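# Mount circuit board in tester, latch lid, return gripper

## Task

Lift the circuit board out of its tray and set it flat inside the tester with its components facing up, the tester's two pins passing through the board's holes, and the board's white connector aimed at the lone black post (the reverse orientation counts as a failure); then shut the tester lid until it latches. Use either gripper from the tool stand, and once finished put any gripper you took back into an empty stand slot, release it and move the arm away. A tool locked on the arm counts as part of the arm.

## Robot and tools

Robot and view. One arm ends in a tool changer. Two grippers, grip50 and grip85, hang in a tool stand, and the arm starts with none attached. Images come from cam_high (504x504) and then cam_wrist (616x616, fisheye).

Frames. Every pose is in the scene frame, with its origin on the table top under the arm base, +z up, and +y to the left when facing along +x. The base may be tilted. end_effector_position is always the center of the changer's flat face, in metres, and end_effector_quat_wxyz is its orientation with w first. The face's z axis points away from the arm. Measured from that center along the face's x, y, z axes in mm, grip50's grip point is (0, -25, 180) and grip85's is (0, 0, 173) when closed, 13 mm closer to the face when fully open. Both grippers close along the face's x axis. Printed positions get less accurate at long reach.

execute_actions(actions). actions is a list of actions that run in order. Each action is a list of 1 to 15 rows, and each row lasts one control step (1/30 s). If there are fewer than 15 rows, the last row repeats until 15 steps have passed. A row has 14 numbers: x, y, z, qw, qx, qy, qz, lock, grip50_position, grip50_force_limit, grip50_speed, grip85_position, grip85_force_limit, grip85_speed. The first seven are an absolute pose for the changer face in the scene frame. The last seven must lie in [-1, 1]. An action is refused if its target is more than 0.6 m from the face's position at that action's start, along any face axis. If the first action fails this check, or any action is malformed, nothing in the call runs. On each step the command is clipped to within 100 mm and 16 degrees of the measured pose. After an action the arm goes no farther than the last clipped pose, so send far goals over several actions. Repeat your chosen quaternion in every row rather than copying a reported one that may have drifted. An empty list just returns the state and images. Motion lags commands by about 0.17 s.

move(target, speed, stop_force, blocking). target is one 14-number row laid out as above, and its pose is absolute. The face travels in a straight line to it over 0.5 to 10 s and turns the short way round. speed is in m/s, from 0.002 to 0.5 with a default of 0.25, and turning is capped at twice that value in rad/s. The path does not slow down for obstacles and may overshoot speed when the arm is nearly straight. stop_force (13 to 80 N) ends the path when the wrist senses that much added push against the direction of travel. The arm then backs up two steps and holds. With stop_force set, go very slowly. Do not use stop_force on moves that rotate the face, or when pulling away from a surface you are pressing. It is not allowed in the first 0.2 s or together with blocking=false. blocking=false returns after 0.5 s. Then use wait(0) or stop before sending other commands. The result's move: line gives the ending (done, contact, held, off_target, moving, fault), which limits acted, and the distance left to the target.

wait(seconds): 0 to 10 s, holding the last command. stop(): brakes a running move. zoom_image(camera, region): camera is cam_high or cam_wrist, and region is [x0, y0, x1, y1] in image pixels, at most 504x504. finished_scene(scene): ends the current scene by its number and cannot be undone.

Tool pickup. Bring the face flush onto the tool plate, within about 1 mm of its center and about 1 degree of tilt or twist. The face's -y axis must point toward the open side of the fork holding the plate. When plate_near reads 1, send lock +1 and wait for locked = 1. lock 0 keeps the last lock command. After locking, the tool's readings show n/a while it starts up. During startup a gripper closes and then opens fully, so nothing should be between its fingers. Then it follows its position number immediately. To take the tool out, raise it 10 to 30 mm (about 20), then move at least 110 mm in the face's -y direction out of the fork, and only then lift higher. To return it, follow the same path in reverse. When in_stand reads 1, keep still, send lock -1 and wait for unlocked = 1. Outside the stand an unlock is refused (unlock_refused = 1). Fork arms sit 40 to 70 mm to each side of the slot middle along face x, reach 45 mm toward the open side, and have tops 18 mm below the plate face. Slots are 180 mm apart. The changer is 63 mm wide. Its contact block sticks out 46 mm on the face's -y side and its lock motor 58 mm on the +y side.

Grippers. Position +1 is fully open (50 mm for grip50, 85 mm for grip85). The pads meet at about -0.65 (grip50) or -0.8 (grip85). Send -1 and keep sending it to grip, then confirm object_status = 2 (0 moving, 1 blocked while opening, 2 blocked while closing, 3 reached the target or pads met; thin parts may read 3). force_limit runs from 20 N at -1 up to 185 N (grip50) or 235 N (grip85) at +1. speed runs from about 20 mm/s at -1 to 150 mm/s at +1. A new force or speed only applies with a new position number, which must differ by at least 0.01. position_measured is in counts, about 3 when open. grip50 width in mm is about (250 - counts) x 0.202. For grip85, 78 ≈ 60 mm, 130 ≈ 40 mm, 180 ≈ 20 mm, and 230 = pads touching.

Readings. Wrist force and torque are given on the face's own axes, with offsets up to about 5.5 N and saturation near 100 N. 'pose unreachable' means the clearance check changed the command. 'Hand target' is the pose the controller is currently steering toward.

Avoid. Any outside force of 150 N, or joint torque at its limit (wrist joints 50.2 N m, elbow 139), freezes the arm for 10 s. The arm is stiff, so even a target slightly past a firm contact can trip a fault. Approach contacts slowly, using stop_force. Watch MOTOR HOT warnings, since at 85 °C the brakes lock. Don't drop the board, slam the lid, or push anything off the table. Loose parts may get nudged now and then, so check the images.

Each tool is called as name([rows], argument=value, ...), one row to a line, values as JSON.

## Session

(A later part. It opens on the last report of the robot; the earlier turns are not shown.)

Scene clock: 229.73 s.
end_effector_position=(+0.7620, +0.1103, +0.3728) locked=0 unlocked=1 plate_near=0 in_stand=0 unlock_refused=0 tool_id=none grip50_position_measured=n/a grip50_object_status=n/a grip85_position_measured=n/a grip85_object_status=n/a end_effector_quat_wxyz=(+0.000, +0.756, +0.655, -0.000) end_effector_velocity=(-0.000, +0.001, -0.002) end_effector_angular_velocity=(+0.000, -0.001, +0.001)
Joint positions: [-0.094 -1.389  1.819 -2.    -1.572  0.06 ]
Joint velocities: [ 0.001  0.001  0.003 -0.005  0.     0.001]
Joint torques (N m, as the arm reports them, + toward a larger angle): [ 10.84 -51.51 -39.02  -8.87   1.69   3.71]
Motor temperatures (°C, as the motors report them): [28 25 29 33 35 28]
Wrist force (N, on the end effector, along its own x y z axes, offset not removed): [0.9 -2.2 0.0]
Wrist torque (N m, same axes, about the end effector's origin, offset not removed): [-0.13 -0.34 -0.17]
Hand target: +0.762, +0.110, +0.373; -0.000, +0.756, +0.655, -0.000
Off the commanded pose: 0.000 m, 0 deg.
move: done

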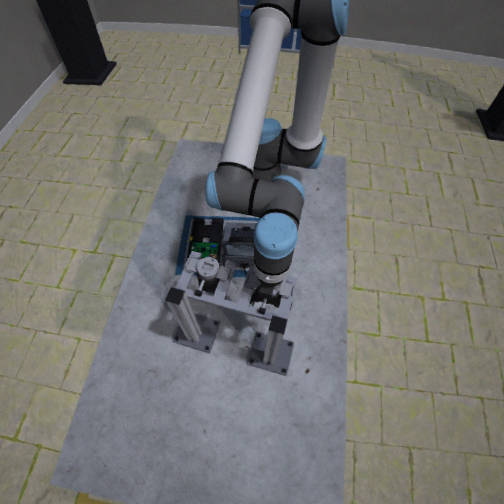

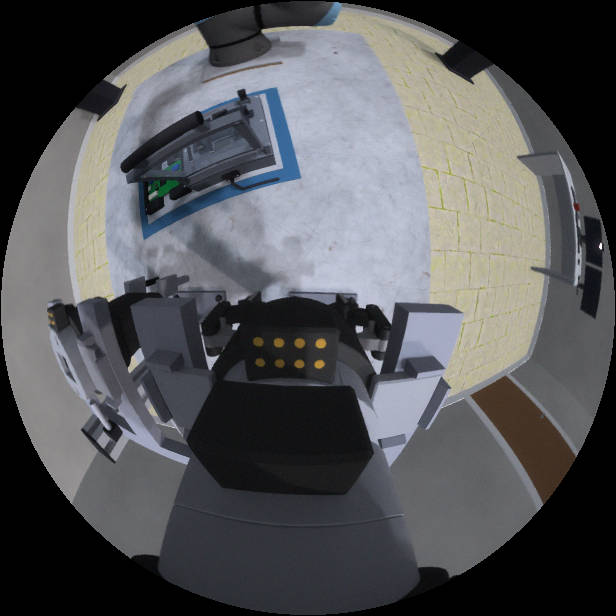

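execute_actions([
  [[0.7600,0.1108,0.3725,0,0.7524,0.6587,0,0,1,0,0,1,0,0]],
])

move(target=[0.7600,0.1108,0.355,0,0.7524,0.6587,0,0,1,0,0,1,0,0], speed=0.004, stop_force=25)

Scene clock: 238.27 s.
end_effector_position=(+0.7601, +0.1108, +0.3725) locked=0 unlocked=1 plate_near=0 in_stand=0 unlock_refused=0 tool_id=none grip50_position_measured=n/a grip50_object_status=n/a grip85_position_measured=n/a grip85_object_status=n/a end_effector_quat_wxyz=(-0.000, +0.752, +0.659, -0.000) end_effector_velocity=(-0.001, +0.001, +0.000) end_effector_angular_velocity=(+0.000, +0.000, +0.004)
Joint positions: [-0.094 -1.392  1.823 -2.002 -1.572  0.05 ]
Joint velocities: [ 0.001 -0.001  0.001  0.     0.    -0.003]
Joint torques (N m, as the arm reports them, + toward a larger angle): [  9.47 -91.22 -38.67  -9.57   1.16  -2.49]
Motor temperatures (°C, as the motors report them): [28 25 29 33 35 28]
Wrist force (N, on the end effector, along its own x y z axes, offset not removed): [-1.1 -2.5 -1.1]
Wrist torque (N m, same axes, about the end effector's origin, offset not removed): [-0.20 -0.12 -0.13]
Hand target: +0.760, +0.111, +0.372; +0.000, +0.752, +0.659, -0.000
Off the commanded pose: 0.000 m, 0 deg.
Step readings (end_effector_position):
0: (+0.7620, +0.1103, +0.3725)
1: (+0.7620, +0.1103, +0.3725)
2: (+0.7617, +0.1104, +0.3724)
4: (+0.7611, +0.1105, +0.3723)
8: (+0.7604, +0.1107, +0.3724)
15: end_effector_position above

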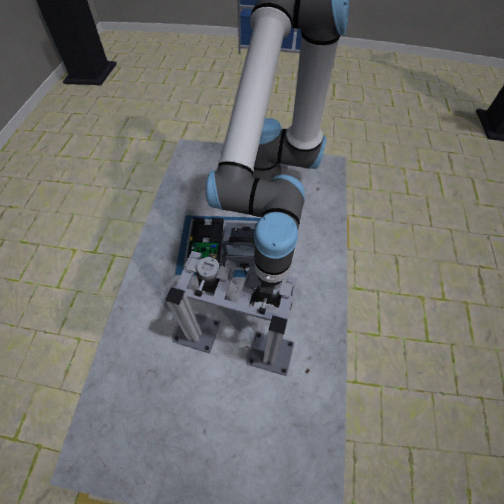

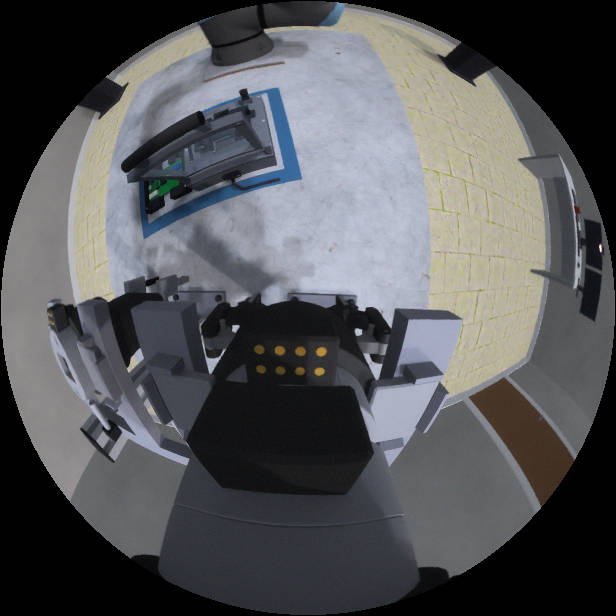

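Scene clock: 241.73 s.
end_effector_position=(+0.7601, +0.1108, +0.3603) locked=0 unlocked=1 plate_near=1 in_stand=1 unlock_refused=0 tool_id=none grip50_position_measured=n/a grip50_object_status=n/a grip85_position_measured=n/a grip85_object_status=n/a end_effector_quat_wxyz=(+0.000, +0.752, +0.659, +0.000) end_effector_velocity=(-0.000, -0.001, -0.001) end_effector_angular_velocity=(+0.000, +0.004, -0.001)
Joint positions: [-0.094 -1.383  1.836 -2.024 -1.572  0.049]
Joint velocities: [-0.001  0.    -0.     0.003  0.    -0.   ]
Joint torques (N m, as the arm reports them, + toward a larger angle): [  4.79 -48.05 -33.22   1.51   0.71  -3.1 ]
Motor temperatures (°C, as the motors report them): [28 25 29 33 35 28]
Wrist force (N, on the end effector, along its own x y z axes, offset not removed): [0.5 -5.0 -43.3]
Wrist torque (N m, same axes, about the end effector's origin, offset not removed): [0.92 -0.98 -0.07]
Hand target: +0.760, +0.111, +0.361; +0.000, +0.752, +0.659, +0.000
Off the commanded pose: 0.005 m, 0 deg.
move: contact

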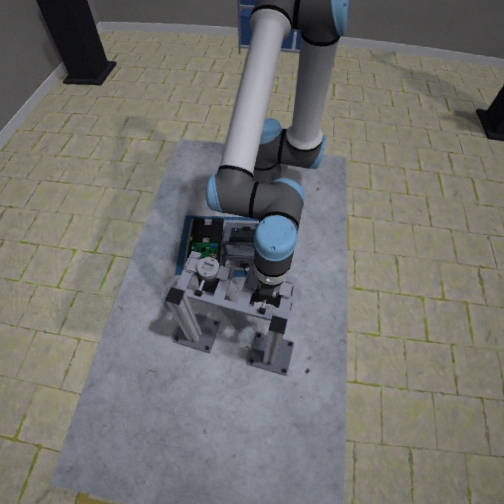

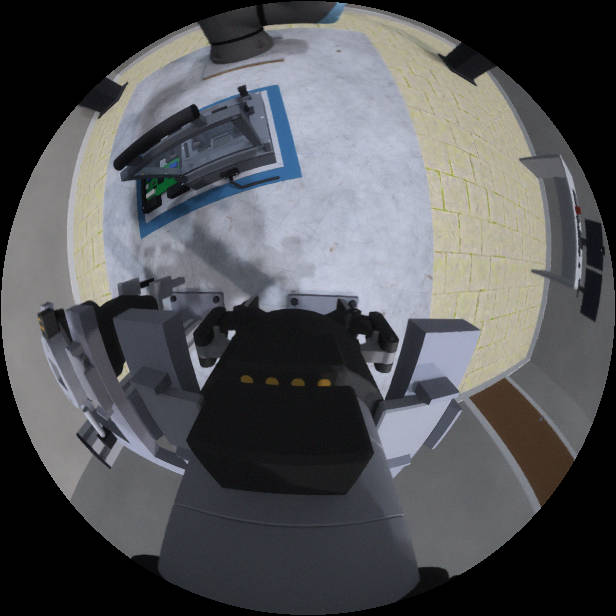

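execute_actions([
  [[0.7600,0.1108,0.3606,0,0.7524,0.6587,0,1,1,0,0,1,0,0]],
  [[0.7600,0.1108,0.3606,0,0.7524,0.6587,0,1,1,0,0,1,0,0]],
  [[0.7600,0.1108,0.3606,0,0.7524,0.6587,0,1,1,0,0,1,0,0]],
])

Scene clock: 250.67 s.
end_effector_position=(+0.7600, +0.1108, +0.3607) locked=1 unlocked=0 plate_near=1 in_stand=1 unlock_refused=0 tool_id=grip85 grip50_position_measured=n/a grip50_object_status=n/a grip85_position_measured=n/a grip85_object_status=n/a end_effector_quat_wxyz=(+0.000, +0.752, +0.659, +0.000) end_effector_velocity=(+0.000, -0.000, +0.001) end_effector_angular_velocity=(+0.000, -0.001, -0.001)
Joint positions: [-0.094 -1.383  1.835 -2.023 -1.572  0.049]
Joint velocities: [-0.001 -0.001 -0.    -0.     0.     0.   ]
Joint torques (N m, as the arm reports them, + toward a larger angle): [ -1.01 -64.33 -33.42  -4.04  -1.06  -2.39]
Motor temperatures (°C, as the motors report them): [28 25 29 33 35 28]
Wrist force (N, on the end effector, along its own x y z axes, offset not removed): [-0.3 1.1 -22.7]
Wrist torque (N m, same axes, about the end effector's origin, offset not removed): [-0.05 -1.71 -0.25]
Hand target: +0.760, +0.111, +0.361; -0.000, +0.752, +0.659, -0.000
Off the commanded pose: 0.000 m, 0 deg.
Step readings (end_effector_position; steps 1 to 15: 1st action; 16 to 30: 2nd action; 31 to 45: 3rd action):
0: (+0.7601, +0.1108, +0.3605)
1: (+0.7601, +0.1108, +0.3605)
2: (+0.7601, +0.1108, +0.3606)
4: (+0.7601, +0.1108, +0.3606)
8: (+0.7600, +0.1108, +0.3606)
15: (+0.7600, +0.1108, +0.3606)
16: (+0.7600, +0.1108, +0.3606)
17: (+0.7600, +0.1108, +0.3606)
19: (+0.7600, +0.1108, +0.3606)
23: (+0.7600, +0.1108, +0.3606)
30: (+0.7600, +0.1108, +0.3607)
31: (+0.7600, +0.1108, +0.3607)
32: (+0.7600, +0.1108, +0.3607)
34: (+0.7600, +0.1108, +0.3607)
38: (+0.7600, +0.1108, +0.3607)
45: end_effector_position above

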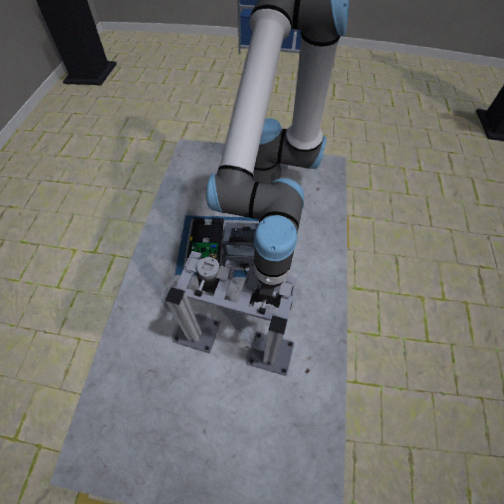

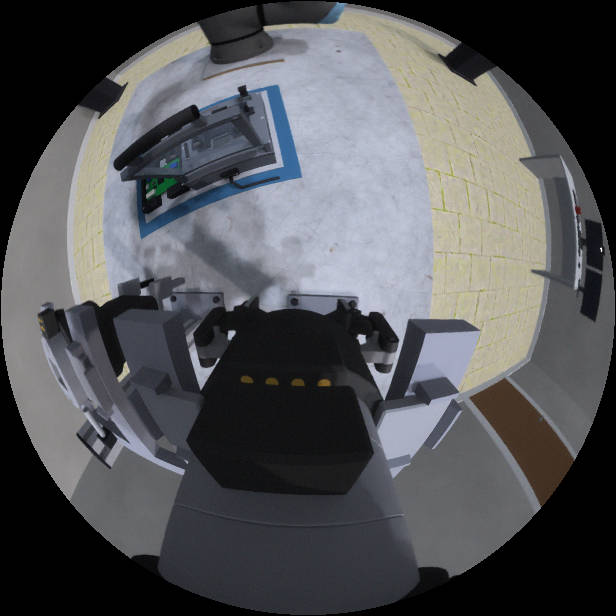

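move(target=[0.7600,0.1108,0.381,0,0.7524,0.6587,0,0,1,0,0,1,0,0], speed=0.05)

move(target=[0.646,0.126,0.381,0,0.7524,0.6587,0,0,1,0,0,1,0,0], speed=0.15)

move(target=[0.646,0.126,0.48,0,0.7524,0.6587,0,0,1,0,0,1,0,0], speed=0.25)

move(target=[0.45,-0.04,0.48,0,0,1,0,0,1,0,0,1,0,0], speed=0.4)

zoom_image(camera="cam_wrist", region=[206, 130, 406, 330])

Scene clock: 261.37 s.
end_effector_position=(+0.7600, +0.1108, +0.3807) locked=1 unlocked=0 plate_near=1 in_stand=0 unlock_refused=0 tool_id=grip85 grip50_position_measured=n/a grip50_object_status=n/a grip85_position_measured=3 grip85_object_status=3 end_effector_quat_wxyz=(+0.000, +0.752, +0.659, -0.000) end_effector_velocity=(+0.000, +0.000, +0.002) end_effector_angular_velocity=(+0.000, +0.000, +0.001)
Joint positions: [-0.094 -1.397  1.814 -1.987 -1.572  0.049]
Joint velocities: [ 0.    -0.002 -0.003  0.005  0.    -0.001]
Joint torques (N m, as the arm reports them, + toward a larger angle): [ -5.18 -99.69 -62.53  -2.86   0.84   3.83]
Motor temperatures (°C, as the motors report them): [28 25 29 33 35 28]
Wrist force (N, on the end effector, along its own x y z axes, offset not removed): [-0.3 -1.5 -3.4]
Wrist torque (N m, same axes, about the end effector's origin, offset not removed): [-0.09 -0.28 -0.15]
Hand target: +0.760, +0.111, +0.381; +0.000, +0.752, +0.659, +0.000
Off the commanded pose: 0.000 m, 0 deg.
move: done

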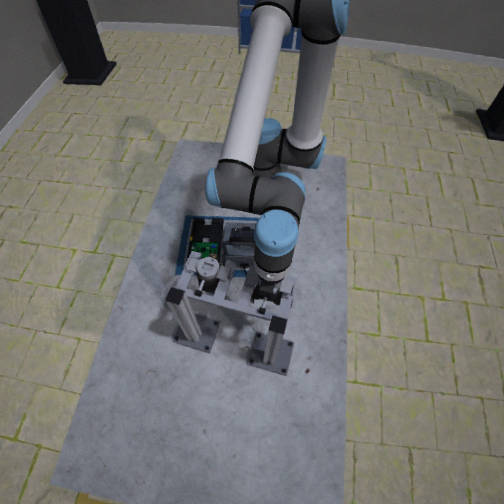

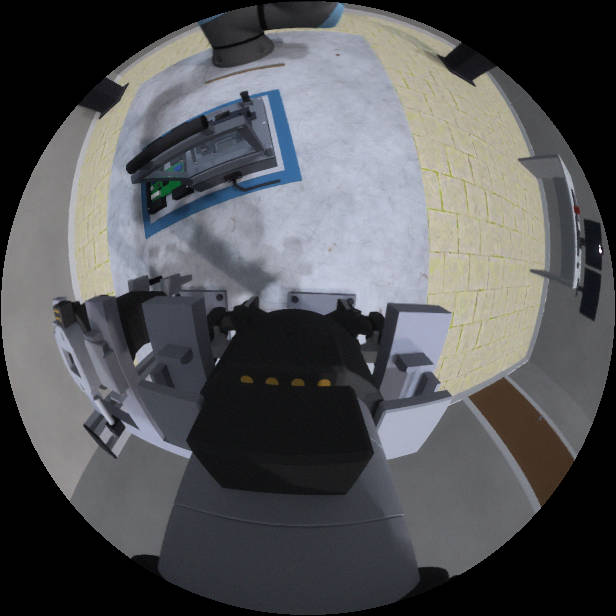

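Scene clock: 262.70 s.
end_effector_position=(+0.6463, +0.1260, +0.3809) locked=1 unlocked=0 plate_near=1 in_stand=0 unlock_refused=0 tool_id=grip85 grip50_position_measured=n/a grip50_object_status=n/a grip85_position_measured=3 grip85_object_status=3 end_effector_quat_wxyz=(+0.000, +0.752, +0.659, -0.000) end_effector_velocity=(-0.002, -0.001, +0.001) end_effector_angular_velocity=(-0.000, -0.001, -0.003)
Joint positions: [-0.085 -1.576  2.01  -2.004 -1.572  0.058]
Joint velocities: [-0.002 -0.005  0.004  0.    -0.     0.001]
Joint torques (N m, as the arm reports them, + toward a larger angle): [ 11.85 -81.26 -46.86  -3.63  -2.22   3.69]
Motor temperatures (°C, as the motors report them): [28 25 29 33 35 28]
Wrist force (N, on the end effector, along its own x y z axes, offset not removed): [2.4 -2.9 -0.9]
Wrist torque (N m, same axes, about the end effector's origin, offset not removed): [-0.20 -0.43 -0.14]
Hand target: +0.646, +0.126, +0.381; +0.000, +0.752, +0.659, -0.000
Off the commanded pose: 0.000 m, 0 deg.
move: done

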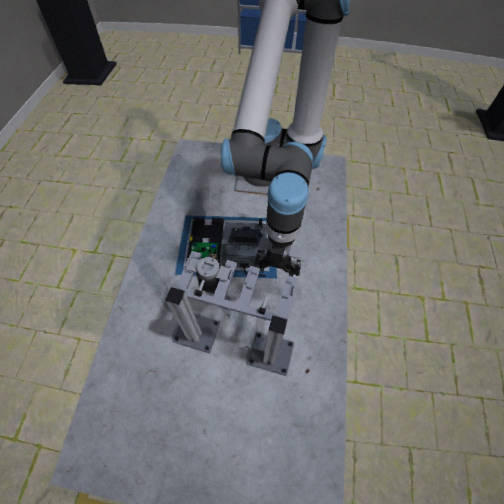

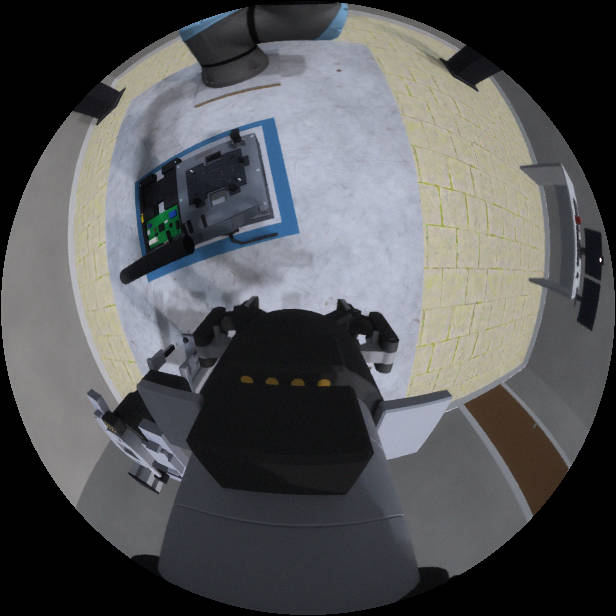

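Scene clock: 263.73 s.
end_effector_position=(+0.6460, +0.1261, +0.4796) locked=1 unlocked=0 plate_near=1 in_stand=0 unlock_refused=0 tool_id=grip85 grip50_position_measured=n/a grip50_object_status=n/a grip85_position_measured=3 grip85_object_status=3 end_effector_quat_wxyz=(+0.000, +0.752, +0.659, +0.000) end_effector_velocity=(-0.000, +0.002, +0.003) end_effector_angular_velocity=(+0.000, +0.001, +0.004)
Joint positions: [-0.085 -1.634  1.882 -1.819 -1.572  0.059]
Joint velocities: [ 0.003 -0.001 -0.004  0.006  0.    -0.001]
Joint torques (N m, as the arm reports them, + toward a larger angle): [-11.11 -76.69 -64.07  -3.19   0.38  -1.61]
Motor temperatures (°C, as the motors report them): [28 25 29 33 35 28]
Wrist force (N, on the end effector, along its own x y z axes, offset not removed): [-0.9 0.2 -2.3]
Wrist torque (N m, same axes, about the end effector's origin, offset not removed): [0.03 -0.21 -0.17]
Hand target: +0.646, +0.126, +0.480; +0.000, +0.752, +0.659, +0.000
Off the commanded pose: 0.000 m, 0 deg.
move: done

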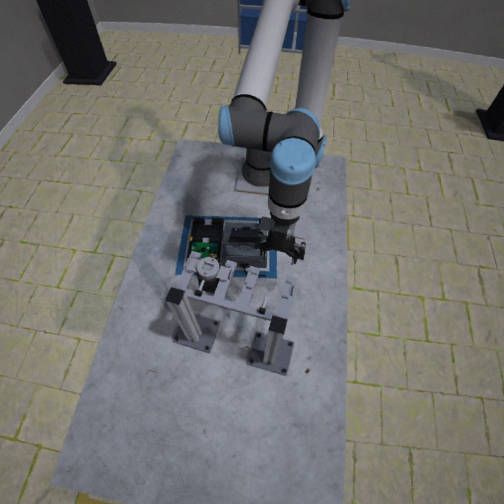

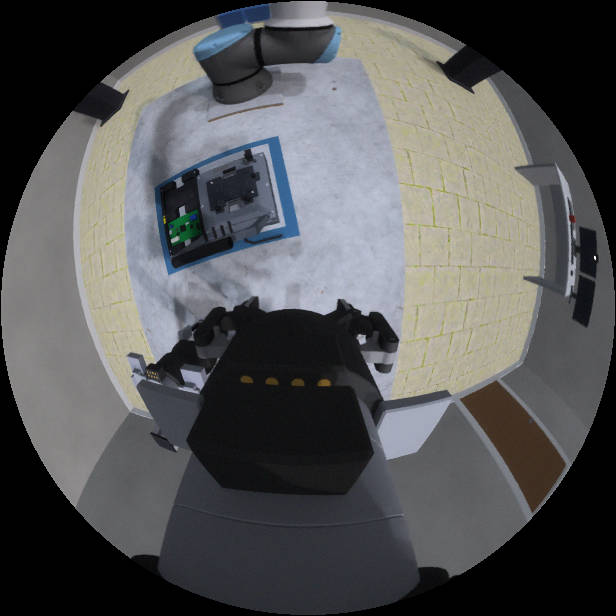

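Scene clock: 266.53 s.
end_effector_position=(+0.4502, -0.0394, +0.4798) locked=1 unlocked=0 plate_near=1 in_stand=0 unlock_refused=0 tool_id=grip85 grip50_position_measured=n/a grip50_object_status=n/a grip85_position_measured=3 grip85_object_status=3 end_effector_quat_wxyz=(-0.000, +0.001, +1.000, +0.000) end_effector_velocity=(-0.002, -0.002, +0.000) end_effector_angular_velocity=(+0.002, -0.001, +0.013)
Joint positions: [-0.492 -2.025  2.164 -1.709 -1.571 -2.051]
Joint velocities: [-0.006 -0.003  0.001  0.002  0.002 -0.019]
Joint torques (N m, as the arm reports them, + toward a larger angle): [-15.53 -39.81 -51.37  -3.41   1.53  -4.36]
Motor temperatures (°C, as the motors report them): [28 25 29 33 35 28]
Wrist force (N, on the end effector, along its own x y z axes, offset not removed): [0.3 -0.9 -2.9]
Wrist torque (N m, same axes, about the end effector's origin, offset not removed): [-0.15 -0.28 -0.07]
Hand target: +0.450, -0.040, +0.480; -0.000, +0.000, +1.000, +0.000
Off the commanded pose: 0.001 m, 0 deg.
move: done

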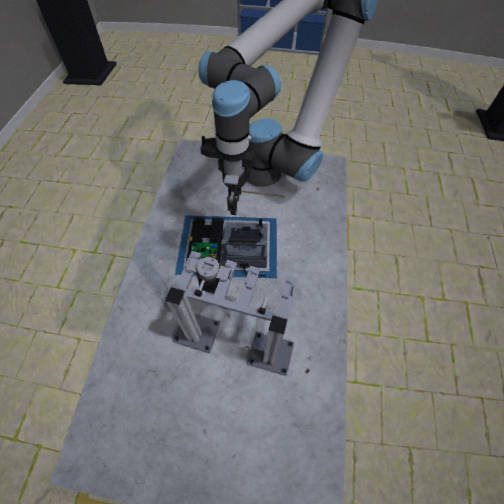

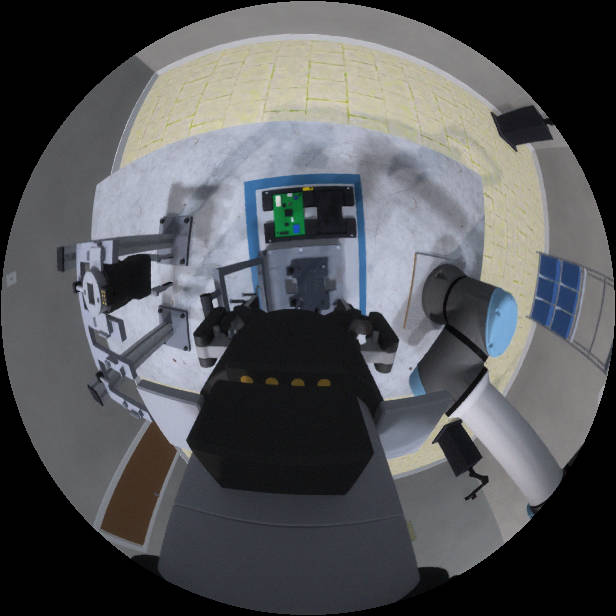

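Region (206, 130, 406, 330) of cam_wrist's 616x616 image, scaled by 2.520, with more detail than that image has.

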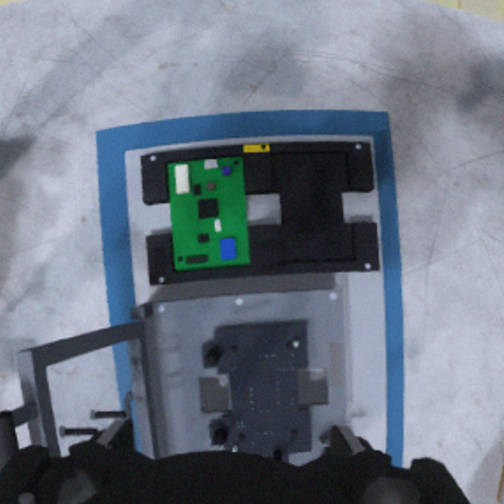

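move(target=[0.482,-0.165,0.29,0,-0.0523,0.9986,0,0,1,0,0,1,0,0], speed=0.25)

zoom_image(camera="cam_wrist", region=[206, 200, 406, 340])

Scene clock: 276.73 s.
end_effector_position=(+0.4817, -0.1646, +0.2904) locked=1 unlocked=0 plate_near=1 in_stand=0 unlock_refused=0 tool_id=grip85 grip50_position_measured=n/a grip50_object_status=n/a grip85_position_measured=3 grip85_object_status=3 end_effector_quat_wxyz=(-0.000, -0.052, +0.999, +0.000) end_effector_velocity=(+0.001, -0.002, -0.002) end_effector_angular_velocity=(-0.001, -0.001, +0.001)
Joint positions: [-0.688 -1.76   2.353 -2.164 -1.571 -2.353]
Joint velocities: [-0.002  0.006  0.    -0.007  0.    -0.003]
Joint torques (N m, as the arm reports them, + toward a larger angle): [-14.31 -20.51 -43.07 -10.86   1.71  -3.2 ]
Motor temperatures (°C, as the motors report them): [28 25 29 33 35 28]
Wrist force (N, on the end effector, along its own x y z axes, offset not removed): [-0.1 -0.3 -2.2]
Wrist torque (N m, same axes, about the end effector's origin, offset not removed): [0.11 -0.29 -0.12]
Hand target: +0.482, -0.165, +0.290; +0.000, -0.052, +0.999, +0.000
Off the commanded pose: 0.001 m, 0 deg.
move: done

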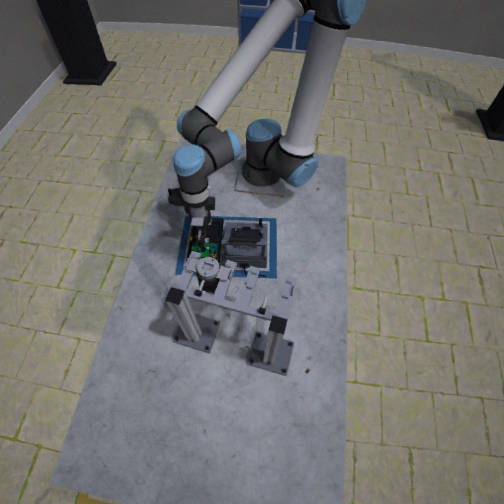

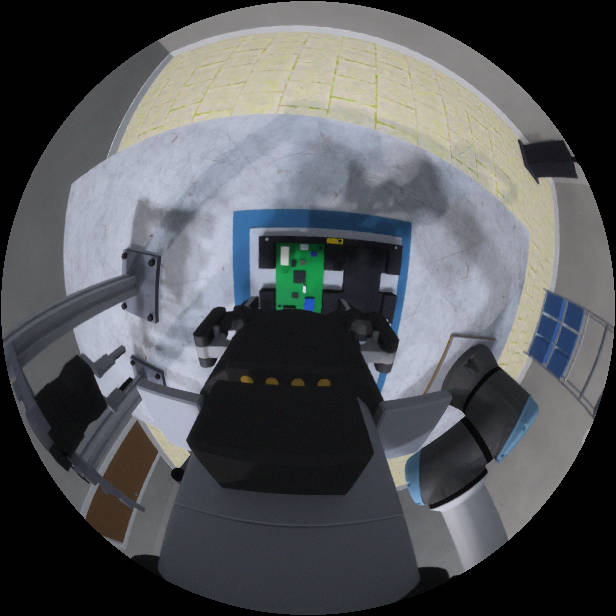

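Region (206, 200, 406, 340) of cam_wrist's 616x616 image, scaled by 2.520, with more detail than that image has; it fills the top 353 rows of this view, and the rest is white.

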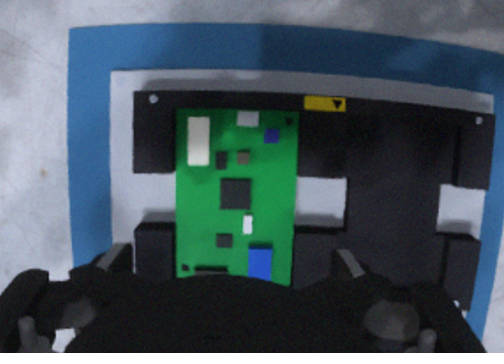

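move(target=[0.483,-0.175,0.225,0,-0.0523,0.9986,0,0,1,0,0,1,0,0], speed=0.15)

zoom_image(camera="cam_wrist", region=[206, 200, 406, 340])

zoom_image(camera="cam_high", region=[160, 190, 260, 280])

Scene clock: 289.30 s.
end_effector_position=(+0.4829, -0.1749, +0.2254) locked=1 unlocked=0 plate_near=1 in_stand=0 unlock_refused=0 tool_id=grip85 grip50_position_measured=n/a grip50_object_status=n/a grip85_position_measured=3 grip85_object_status=3 end_effector_quat_wxyz=(-0.000, -0.052, +0.999, +0.000) end_effector_velocity=(+0.000, -0.001, -0.003) end_effector_angular_velocity=(-0.001, -0.001, -0.001)
Joint positions: [-0.703 -1.655  2.414 -2.33  -1.572 -2.368]
Joint velocities: [-0.001  0.005  0.002 -0.009  0.    -0.   ]
Joint torques (N m, as the arm reports them, + toward a larger angle): [-11.51 -25.37 -36.75 -11.5   -2.14  -3.15]
Motor temperatures (°C, as the motors report them): [28 25 29 33 35 28]
Wrist force (N, on the end effector, along its own x y z axes, offset not removed): [-1.0 0.2 -2.3]
Wrist torque (N m, same axes, about the end effector's origin, offset not removed): [0.00 -0.17 -0.12]
Hand target: +0.483, -0.175, +0.225; +0.000, -0.052, +0.999, +0.000
Off the commanded pose: 0.000 m, 0 deg.
move: done

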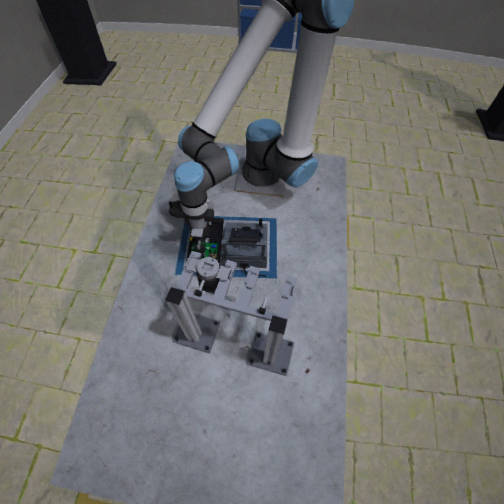

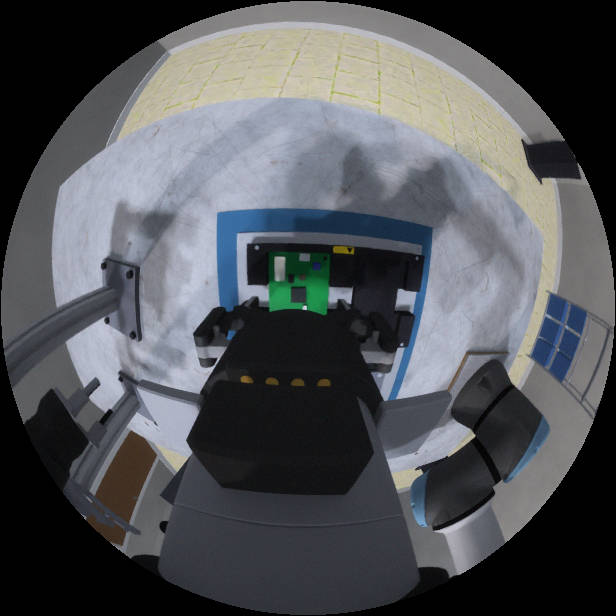

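Region (206, 200, 406, 340) of cam_wrist's 616x616 image, scaled by 2.520, with more detail than that image has; it fills the top 353 rows of this view, and the rest is white.

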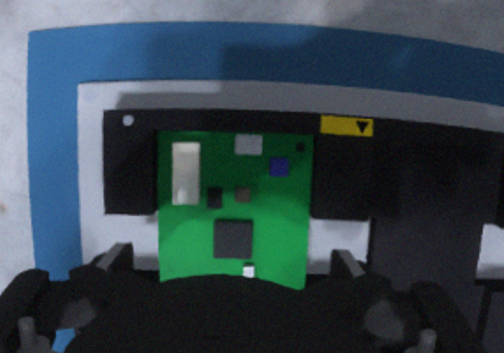

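Region (160, 190, 260, 280) of cam_high's 504x504 image, scaled by 5.040, with more detail than that image has; it fills the top 454 rows of this view, and the rest is white.

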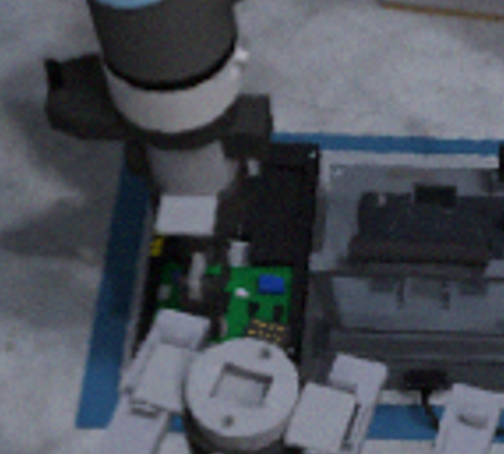

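move(target=[0.4832,-0.177,0.200,0,-0.0523,0.9986,0,0,1,0,0,1,-0.5,-0.5], speed=0.05)

move(target=[0.4832,-0.177,0.170,0,-0.0523,0.9986,0,0,1,0,0,1,-0.5,-0.5], speed=0.008, stop_force=13)

zoom_image(camera="cam_wrist", region=[206, 200, 406, 340])

Scene clock: 300.87 s.
end_effector_position=(+0.4832, -0.1770, +0.2003) locked=1 unlocked=0 plate_near=1 in_stand=0 unlock_refused=0 tool_id=grip85 grip50_position_measured=n/a grip50_object_status=n/a grip85_position_measured=3 grip85_object_status=3 end_effector_quat_wxyz=(-0.000, -0.052, +0.999, +0.000) end_effector_velocity=(+0.000, -0.000, -0.002) end_effector_angular_velocity=(+0.000, +0.000, +0.002)
Joint positions: [-0.706 -1.609  2.434 -2.397 -1.572 -2.371]
Joint velocities: [ 0.     0.005  0.001 -0.006  0.    -0.001]
Joint torques (N m, as the arm reports them, + toward a larger angle): [ -7.93 -28.41 -33.04 -10.96  -2.36  -3.45]
Motor temperatures (°C, as the motors report them): [28 25 29 33 35 28]
Wrist force (N, on the end effector, along its own x y z axes, offset not removed): [-0.2 -3.2 -2.0]
Wrist torque (N m, same axes, about the end effector's origin, offset not removed): [-0.27 -0.23 -0.11]
Hand target: +0.483, -0.177, +0.200; -0.000, -0.052, +0.999, +0.000
Off the commanded pose: 0.000 m, 0 deg.
move: done

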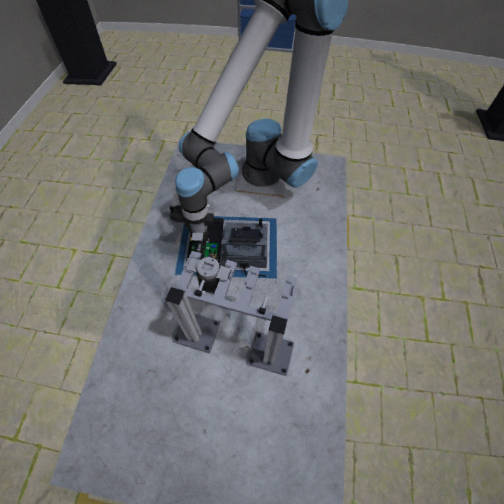

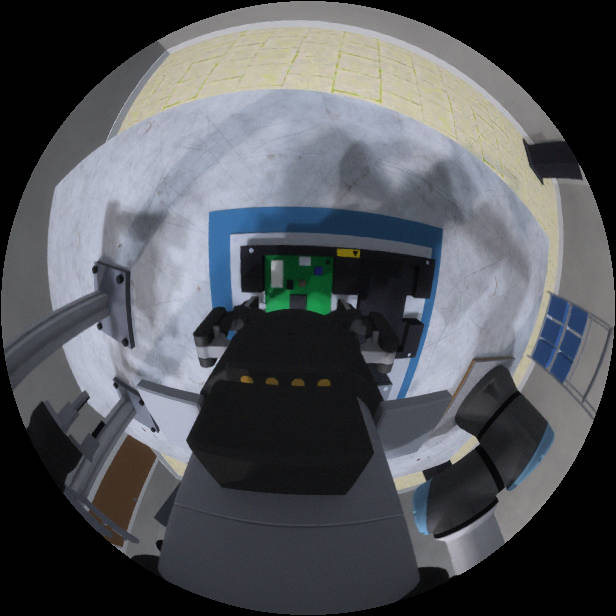

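Scene clock: 303.27 s.
end_effector_position=(+0.4832, -0.1770, +0.1842) locked=1 unlocked=0 plate_near=1 in_stand=0 unlock_refused=0 tool_id=grip85 grip50_position_measured=n/a grip50_object_status=n/a grip85_position_measured=3 grip85_object_status=3 end_effector_quat_wxyz=(-0.000, -0.052, +0.999, -0.000) end_effector_velocity=(-0.002, +0.001, +0.001) end_effector_angular_velocity=(+0.004, +0.005, -0.002)
Joint positions: [-0.706 -1.578  2.447 -2.441 -1.572 -2.371]
Joint velocities: [-0.001 -0.004 -0.     0.011 -0.     0.001]
Joint torques (N m, as the arm reports them, + toward a larger angle): [-11.49 -43.55 -18.62   3.22   2.14  -3.16]
Motor temperatures (°C, as the motors report them): [28 25 29 33 35 28]
Wrist force (N, on the end effector, along its own x y z axes, offset not removed): [-4.5 -7.6 -44.8]
Wrist torque (N m, same axes, about the end effector's origin, offset not removed): [0.58 0.85 -0.38]
Hand target: +0.483, -0.177, +0.185; -0.000, -0.052, +0.999, +0.000
Off the commanded pose: 0.014 m, 0 deg.
move: contact

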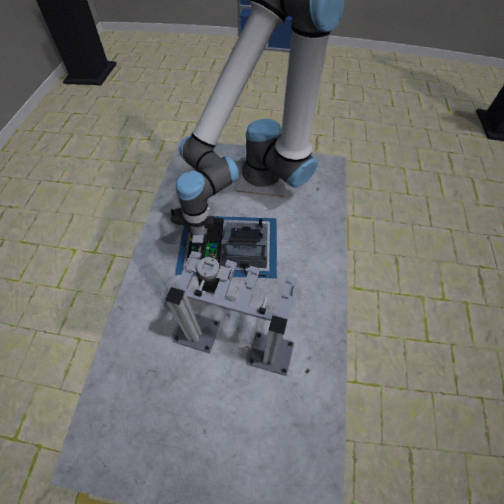

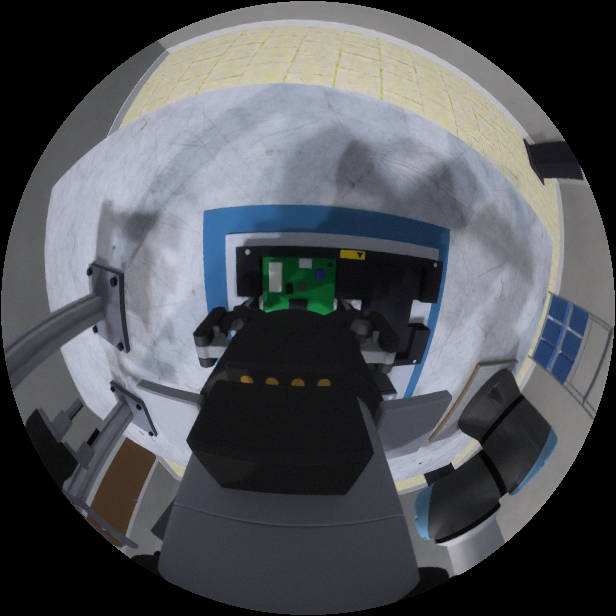

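Region (206, 200, 406, 340) of cam_wrist's 616x616 image, scaled by 2.520, with more detail than that image has; it fills the top 353 rows of this view, and the rest is white.

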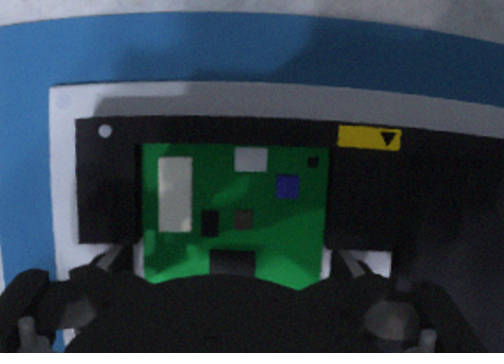

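execute_actions([
  [[0.4832,-0.177,0.189,0,-0.0523,0.9986,0,0,1,0,0,1,-0.5,-0.5]],
  [[0.4832,-0.177,0.189,0,-0.0523,0.9986,0,0,1,0,0,-1,-0.5,-0.7]],
  [[0.4832,-0.177,0.189,0,-0.0523,0.9986,0,0,1,0,0,-1,-0.5,-0.7]],
])

zoom_image(camera="cam_wrist", region=[206, 200, 406, 340])

Scene clock: 309.87 s.
end_effector_position=(+0.4833, -0.1771, +0.1892) locked=1 unlocked=0 plate_near=1 in_stand=0 unlock_refused=0 tool_id=grip85 grip50_position_measured=n/a grip50_object_status=n/a grip85_position_measured=47 grip85_object_status=2 end_effector_quat_wxyz=(+0.000, -0.052, +0.999, -0.000) end_effector_velocity=(-0.001, -0.000, -0.001) end_effector_angular_velocity=(+0.002, +0.002, -0.000)
Joint positions: [-0.706 -1.588  2.444 -2.427 -1.572 -2.371]
Joint velocities: [-0.001  0.002  0.001  0.    -0.    -0.001]
Joint torques (N m, as the arm reports them, + toward a larger angle): [-1.69 22.01  8.02 -2.81  4.04  3.01]
Motor temperatures (°C, as the motors report them): [28 25 29 33 35 28]
Wrist force (N, on the end effector, along its own x y z axes, offset not removed): [10.3 1.8 -100.0]
Wrist torque (N m, same axes, about the end effector's origin, offset not removed): [-1.15 5.42 0.01]
Hand target: +0.483, -0.177, +0.189; -0.000, -0.052, +0.999, -0.000
Off the commanded pose: 0.000 m, 0 deg.
Step readings (end_effector_position; steps 1 to 15: 1st action; 16 to 30: 2nd action; 31 to 45: 3rd action):
0: (+0.4832, -0.1770, +0.1846)
1: (+0.4832, -0.1770, +0.1846)
2: (+0.4832, -0.1770, +0.1852)
4: (+0.4832, -0.1770, +0.1867)
8: (+0.4832, -0.1770, +0.1882)
15: (+0.4832, -0.1770, +0.1889)
16: (+0.4832, -0.1770, +0.1889)
17: (+0.4832, -0.1770, +0.1889)
19: (+0.4832, -0.1770, +0.1890)
23: (+0.4832, -0.1770, +0.1890)
30: (+0.4834, -0.1772, +0.1893)
31: (+0.4834, -0.1772, +0.1894)
32: (+0.4834, -0.1772, +0.1894)
34: (+0.4834, -0.1772, +0.1894)
38: (+0.4833, -0.1771, +0.1893)
45: end_effector_position above

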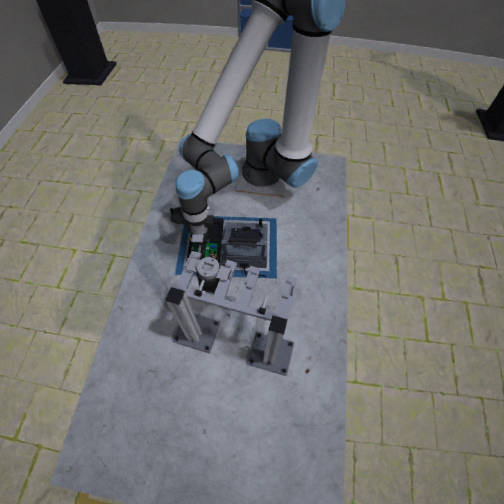

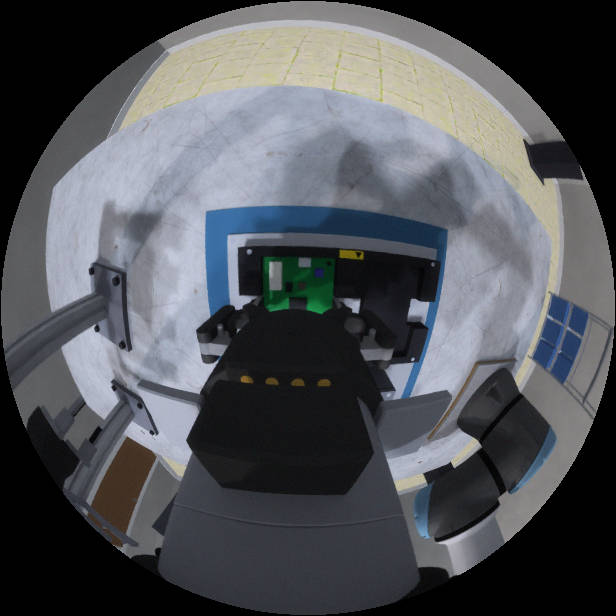

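Region (206, 200, 406, 340) of cam_wrist's 616x616 image, scaled by 2.520, with more detail than that image has; it fills the top 353 rows of this view, and the rest is white.

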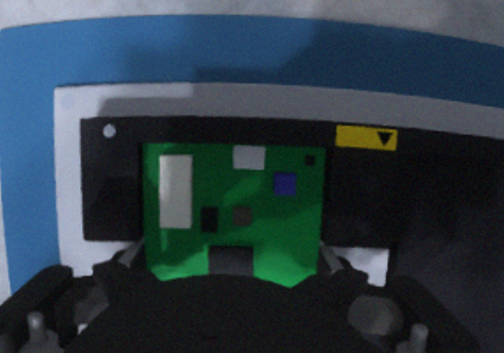

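Fingertips hit the floor; raise and regrip.

execute_actions([
  [[0.4832,-0.177,0.193,0,-0.0523,0.9986,0,0,1,0,0,0.75,-0.5,-0.7]],
  [[0.4832,-0.177,0.193,0,-0.0523,0.9986,0,0,1,0,0,-1,-0.5,-0.8]],
  [[0.4832,-0.177,0.193,0,-0.0523,0.9986,0,0,1,0,0,-1,-0.5,-0.8]],
])

zoom_image(camera="cam_wrist", region=[206, 200, 406, 340])

Scene clock: 315.13 s.
end_effector_position=(+0.4832, -0.1770, +0.1931) locked=1 unlocked=0 plate_near=1 in_stand=0 unlock_refused=0 tool_id=grip85 grip50_position_measured=n/a grip50_object_status=n/a grip85_position_measured=49 grip85_object_status=2 end_effector_quat_wxyz=(+0.000, -0.052, +0.999, -0.000) end_effector_velocity=(-0.000, -0.001, -0.001) end_effector_angular_velocity=(+0.001, +0.001, -0.002)
Joint positions: [-0.706 -1.595  2.44  -2.417 -1.572 -2.371]
Joint velocities: [-0.002  0.001  0.     0.    -0.    -0.   ]
Joint torques (N m, as the arm reports them, + toward a larger angle): [ 10.16 -25.14 -18.26  -1.21  -2.09  -1.56]
Motor temperatures (°C, as the motors report them): [28 25 29 33 35 28]
Wrist force (N, on the end effector, along its own x y z axes, offset not removed): [0.1 -0.5 -33.5]
Wrist torque (N m, same axes, about the end effector's origin, offset not removed): [-0.44 0.34 -0.04]
Hand target: +0.483, -0.177, +0.193; -0.000, -0.052, +0.999, -0.000
Off the commanded pose: 0.000 m, 0 deg.
Step readings (end_effector_position; steps 1 to 15: 1st action; 16 to 30: 2nd action; 31 to 45: 3rd action):
0: (+0.4832, -0.1770, +0.1890)
1: (+0.4832, -0.1770, +0.1890)
2: (+0.4831, -0.1769, +0.1893)
4: (+0.4827, -0.1765, +0.1901)
8: (+0.4830, -0.1767, +0.1918)
15: (+0.4832, -0.1770, +0.1928)
16: (+0.4832, -0.1770, +0.1929)
17: (+0.4832, -0.1770, +0.1929)
19: (+0.4832, -0.1770, +0.1929)
23: (+0.4833, -0.1771, +0.1931)
30: (+0.4833, -0.1771, +0.1931)
31: (+0.4833, -0.1771, +0.1931)
32: (+0.4833, -0.1771, +0.1931)
34: (+0.4833, -0.1771, +0.1931)
38: (+0.4833, -0.1771, +0.1931)
45: end_effector_position above

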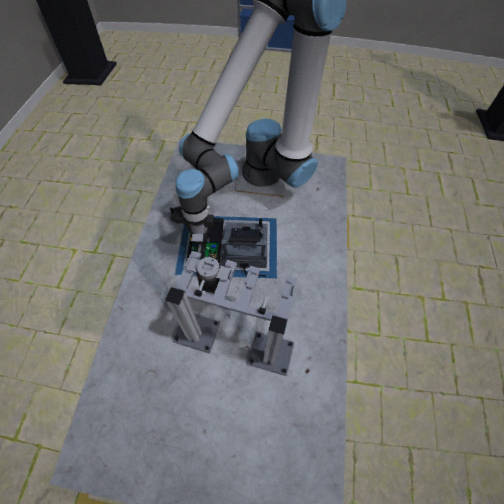

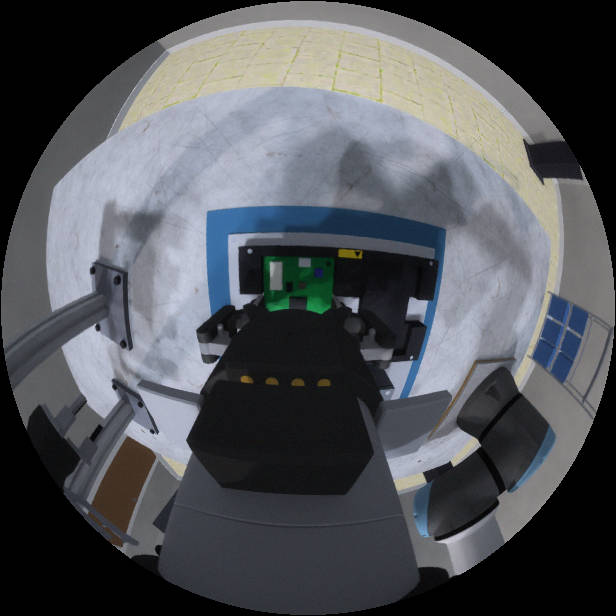

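Region (206, 200, 406, 340) of cam_wrist's 616x616 image, scaled by 2.520, with more detail than that image has; it fills the top 353 rows of this view, and the rest is white.

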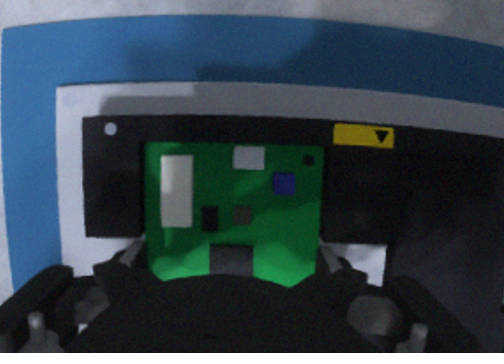

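move(target=[0.4832,-0.177,0.27,0,-0.0523,0.9986,0,0,1,0,0,-1,-0.5,-0.8], speed=0.08)

zoom_image(camera="cam_wrist", region=[206, 200, 406, 340])

Scene clock: 320.50 s.
end_effector_position=(+0.4833, -0.1770, +0.2696) locked=1 unlocked=0 plate_near=1 in_stand=0 unlock_refused=0 tool_id=grip85 grip50_position_measured=n/a grip50_object_status=n/a grip85_position_measured=49 grip85_object_status=2 end_effector_quat_wxyz=(-0.000, -0.052, +0.999, -0.000) end_effector_velocity=(-0.000, -0.000, +0.003) end_effector_angular_velocity=(+0.000, +0.000, -0.001)
Joint positions: [-0.706 -1.721  2.368 -2.218 -1.572 -2.371]
Joint velocities: [-0.001 -0.004 -0.003  0.007  0.    -0.   ]
Joint torques (N m, as the arm reports them, + toward a larger angle): [ -9.   -60.67 -56.62  -3.25   1.47  -1.28]
Motor temperatures (°C, as the motors report them): [28 25 30 33 35 28]
Wrist force (N, on the end effector, along its own x y z axes, offset not removed): [-0.1 -1.6 0.4]
Wrist torque (N m, same axes, about the end effector's origin, offset not removed): [-0.06 -0.30 -0.02]
Hand target: +0.483, -0.177, +0.270; +0.000, -0.052, +0.999, -0.000
Off the commanded pose: 0.000 m, 0 deg.
move: done

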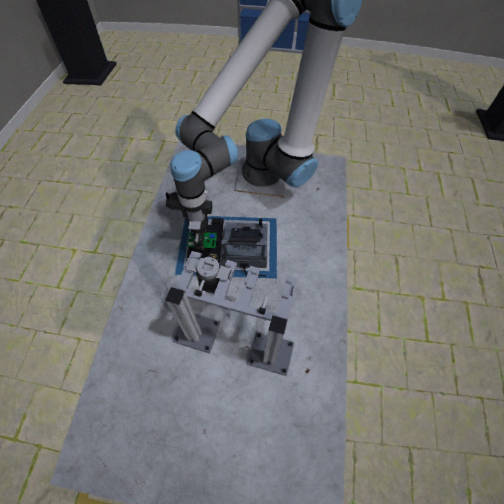

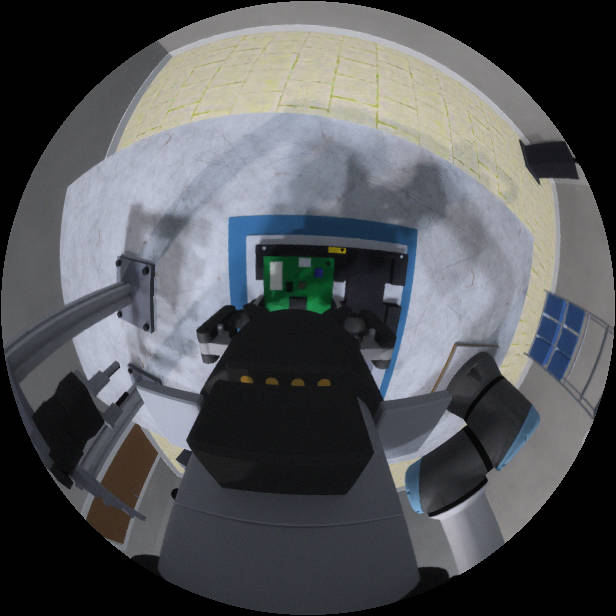

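Region (206, 200, 406, 340) of cam_wrist's 616x616 image, scaled by 2.520, with more detail than that image has; it fills the top 353 rows of this view, and the rest is white.

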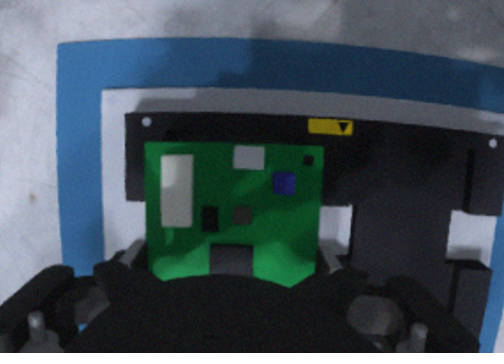

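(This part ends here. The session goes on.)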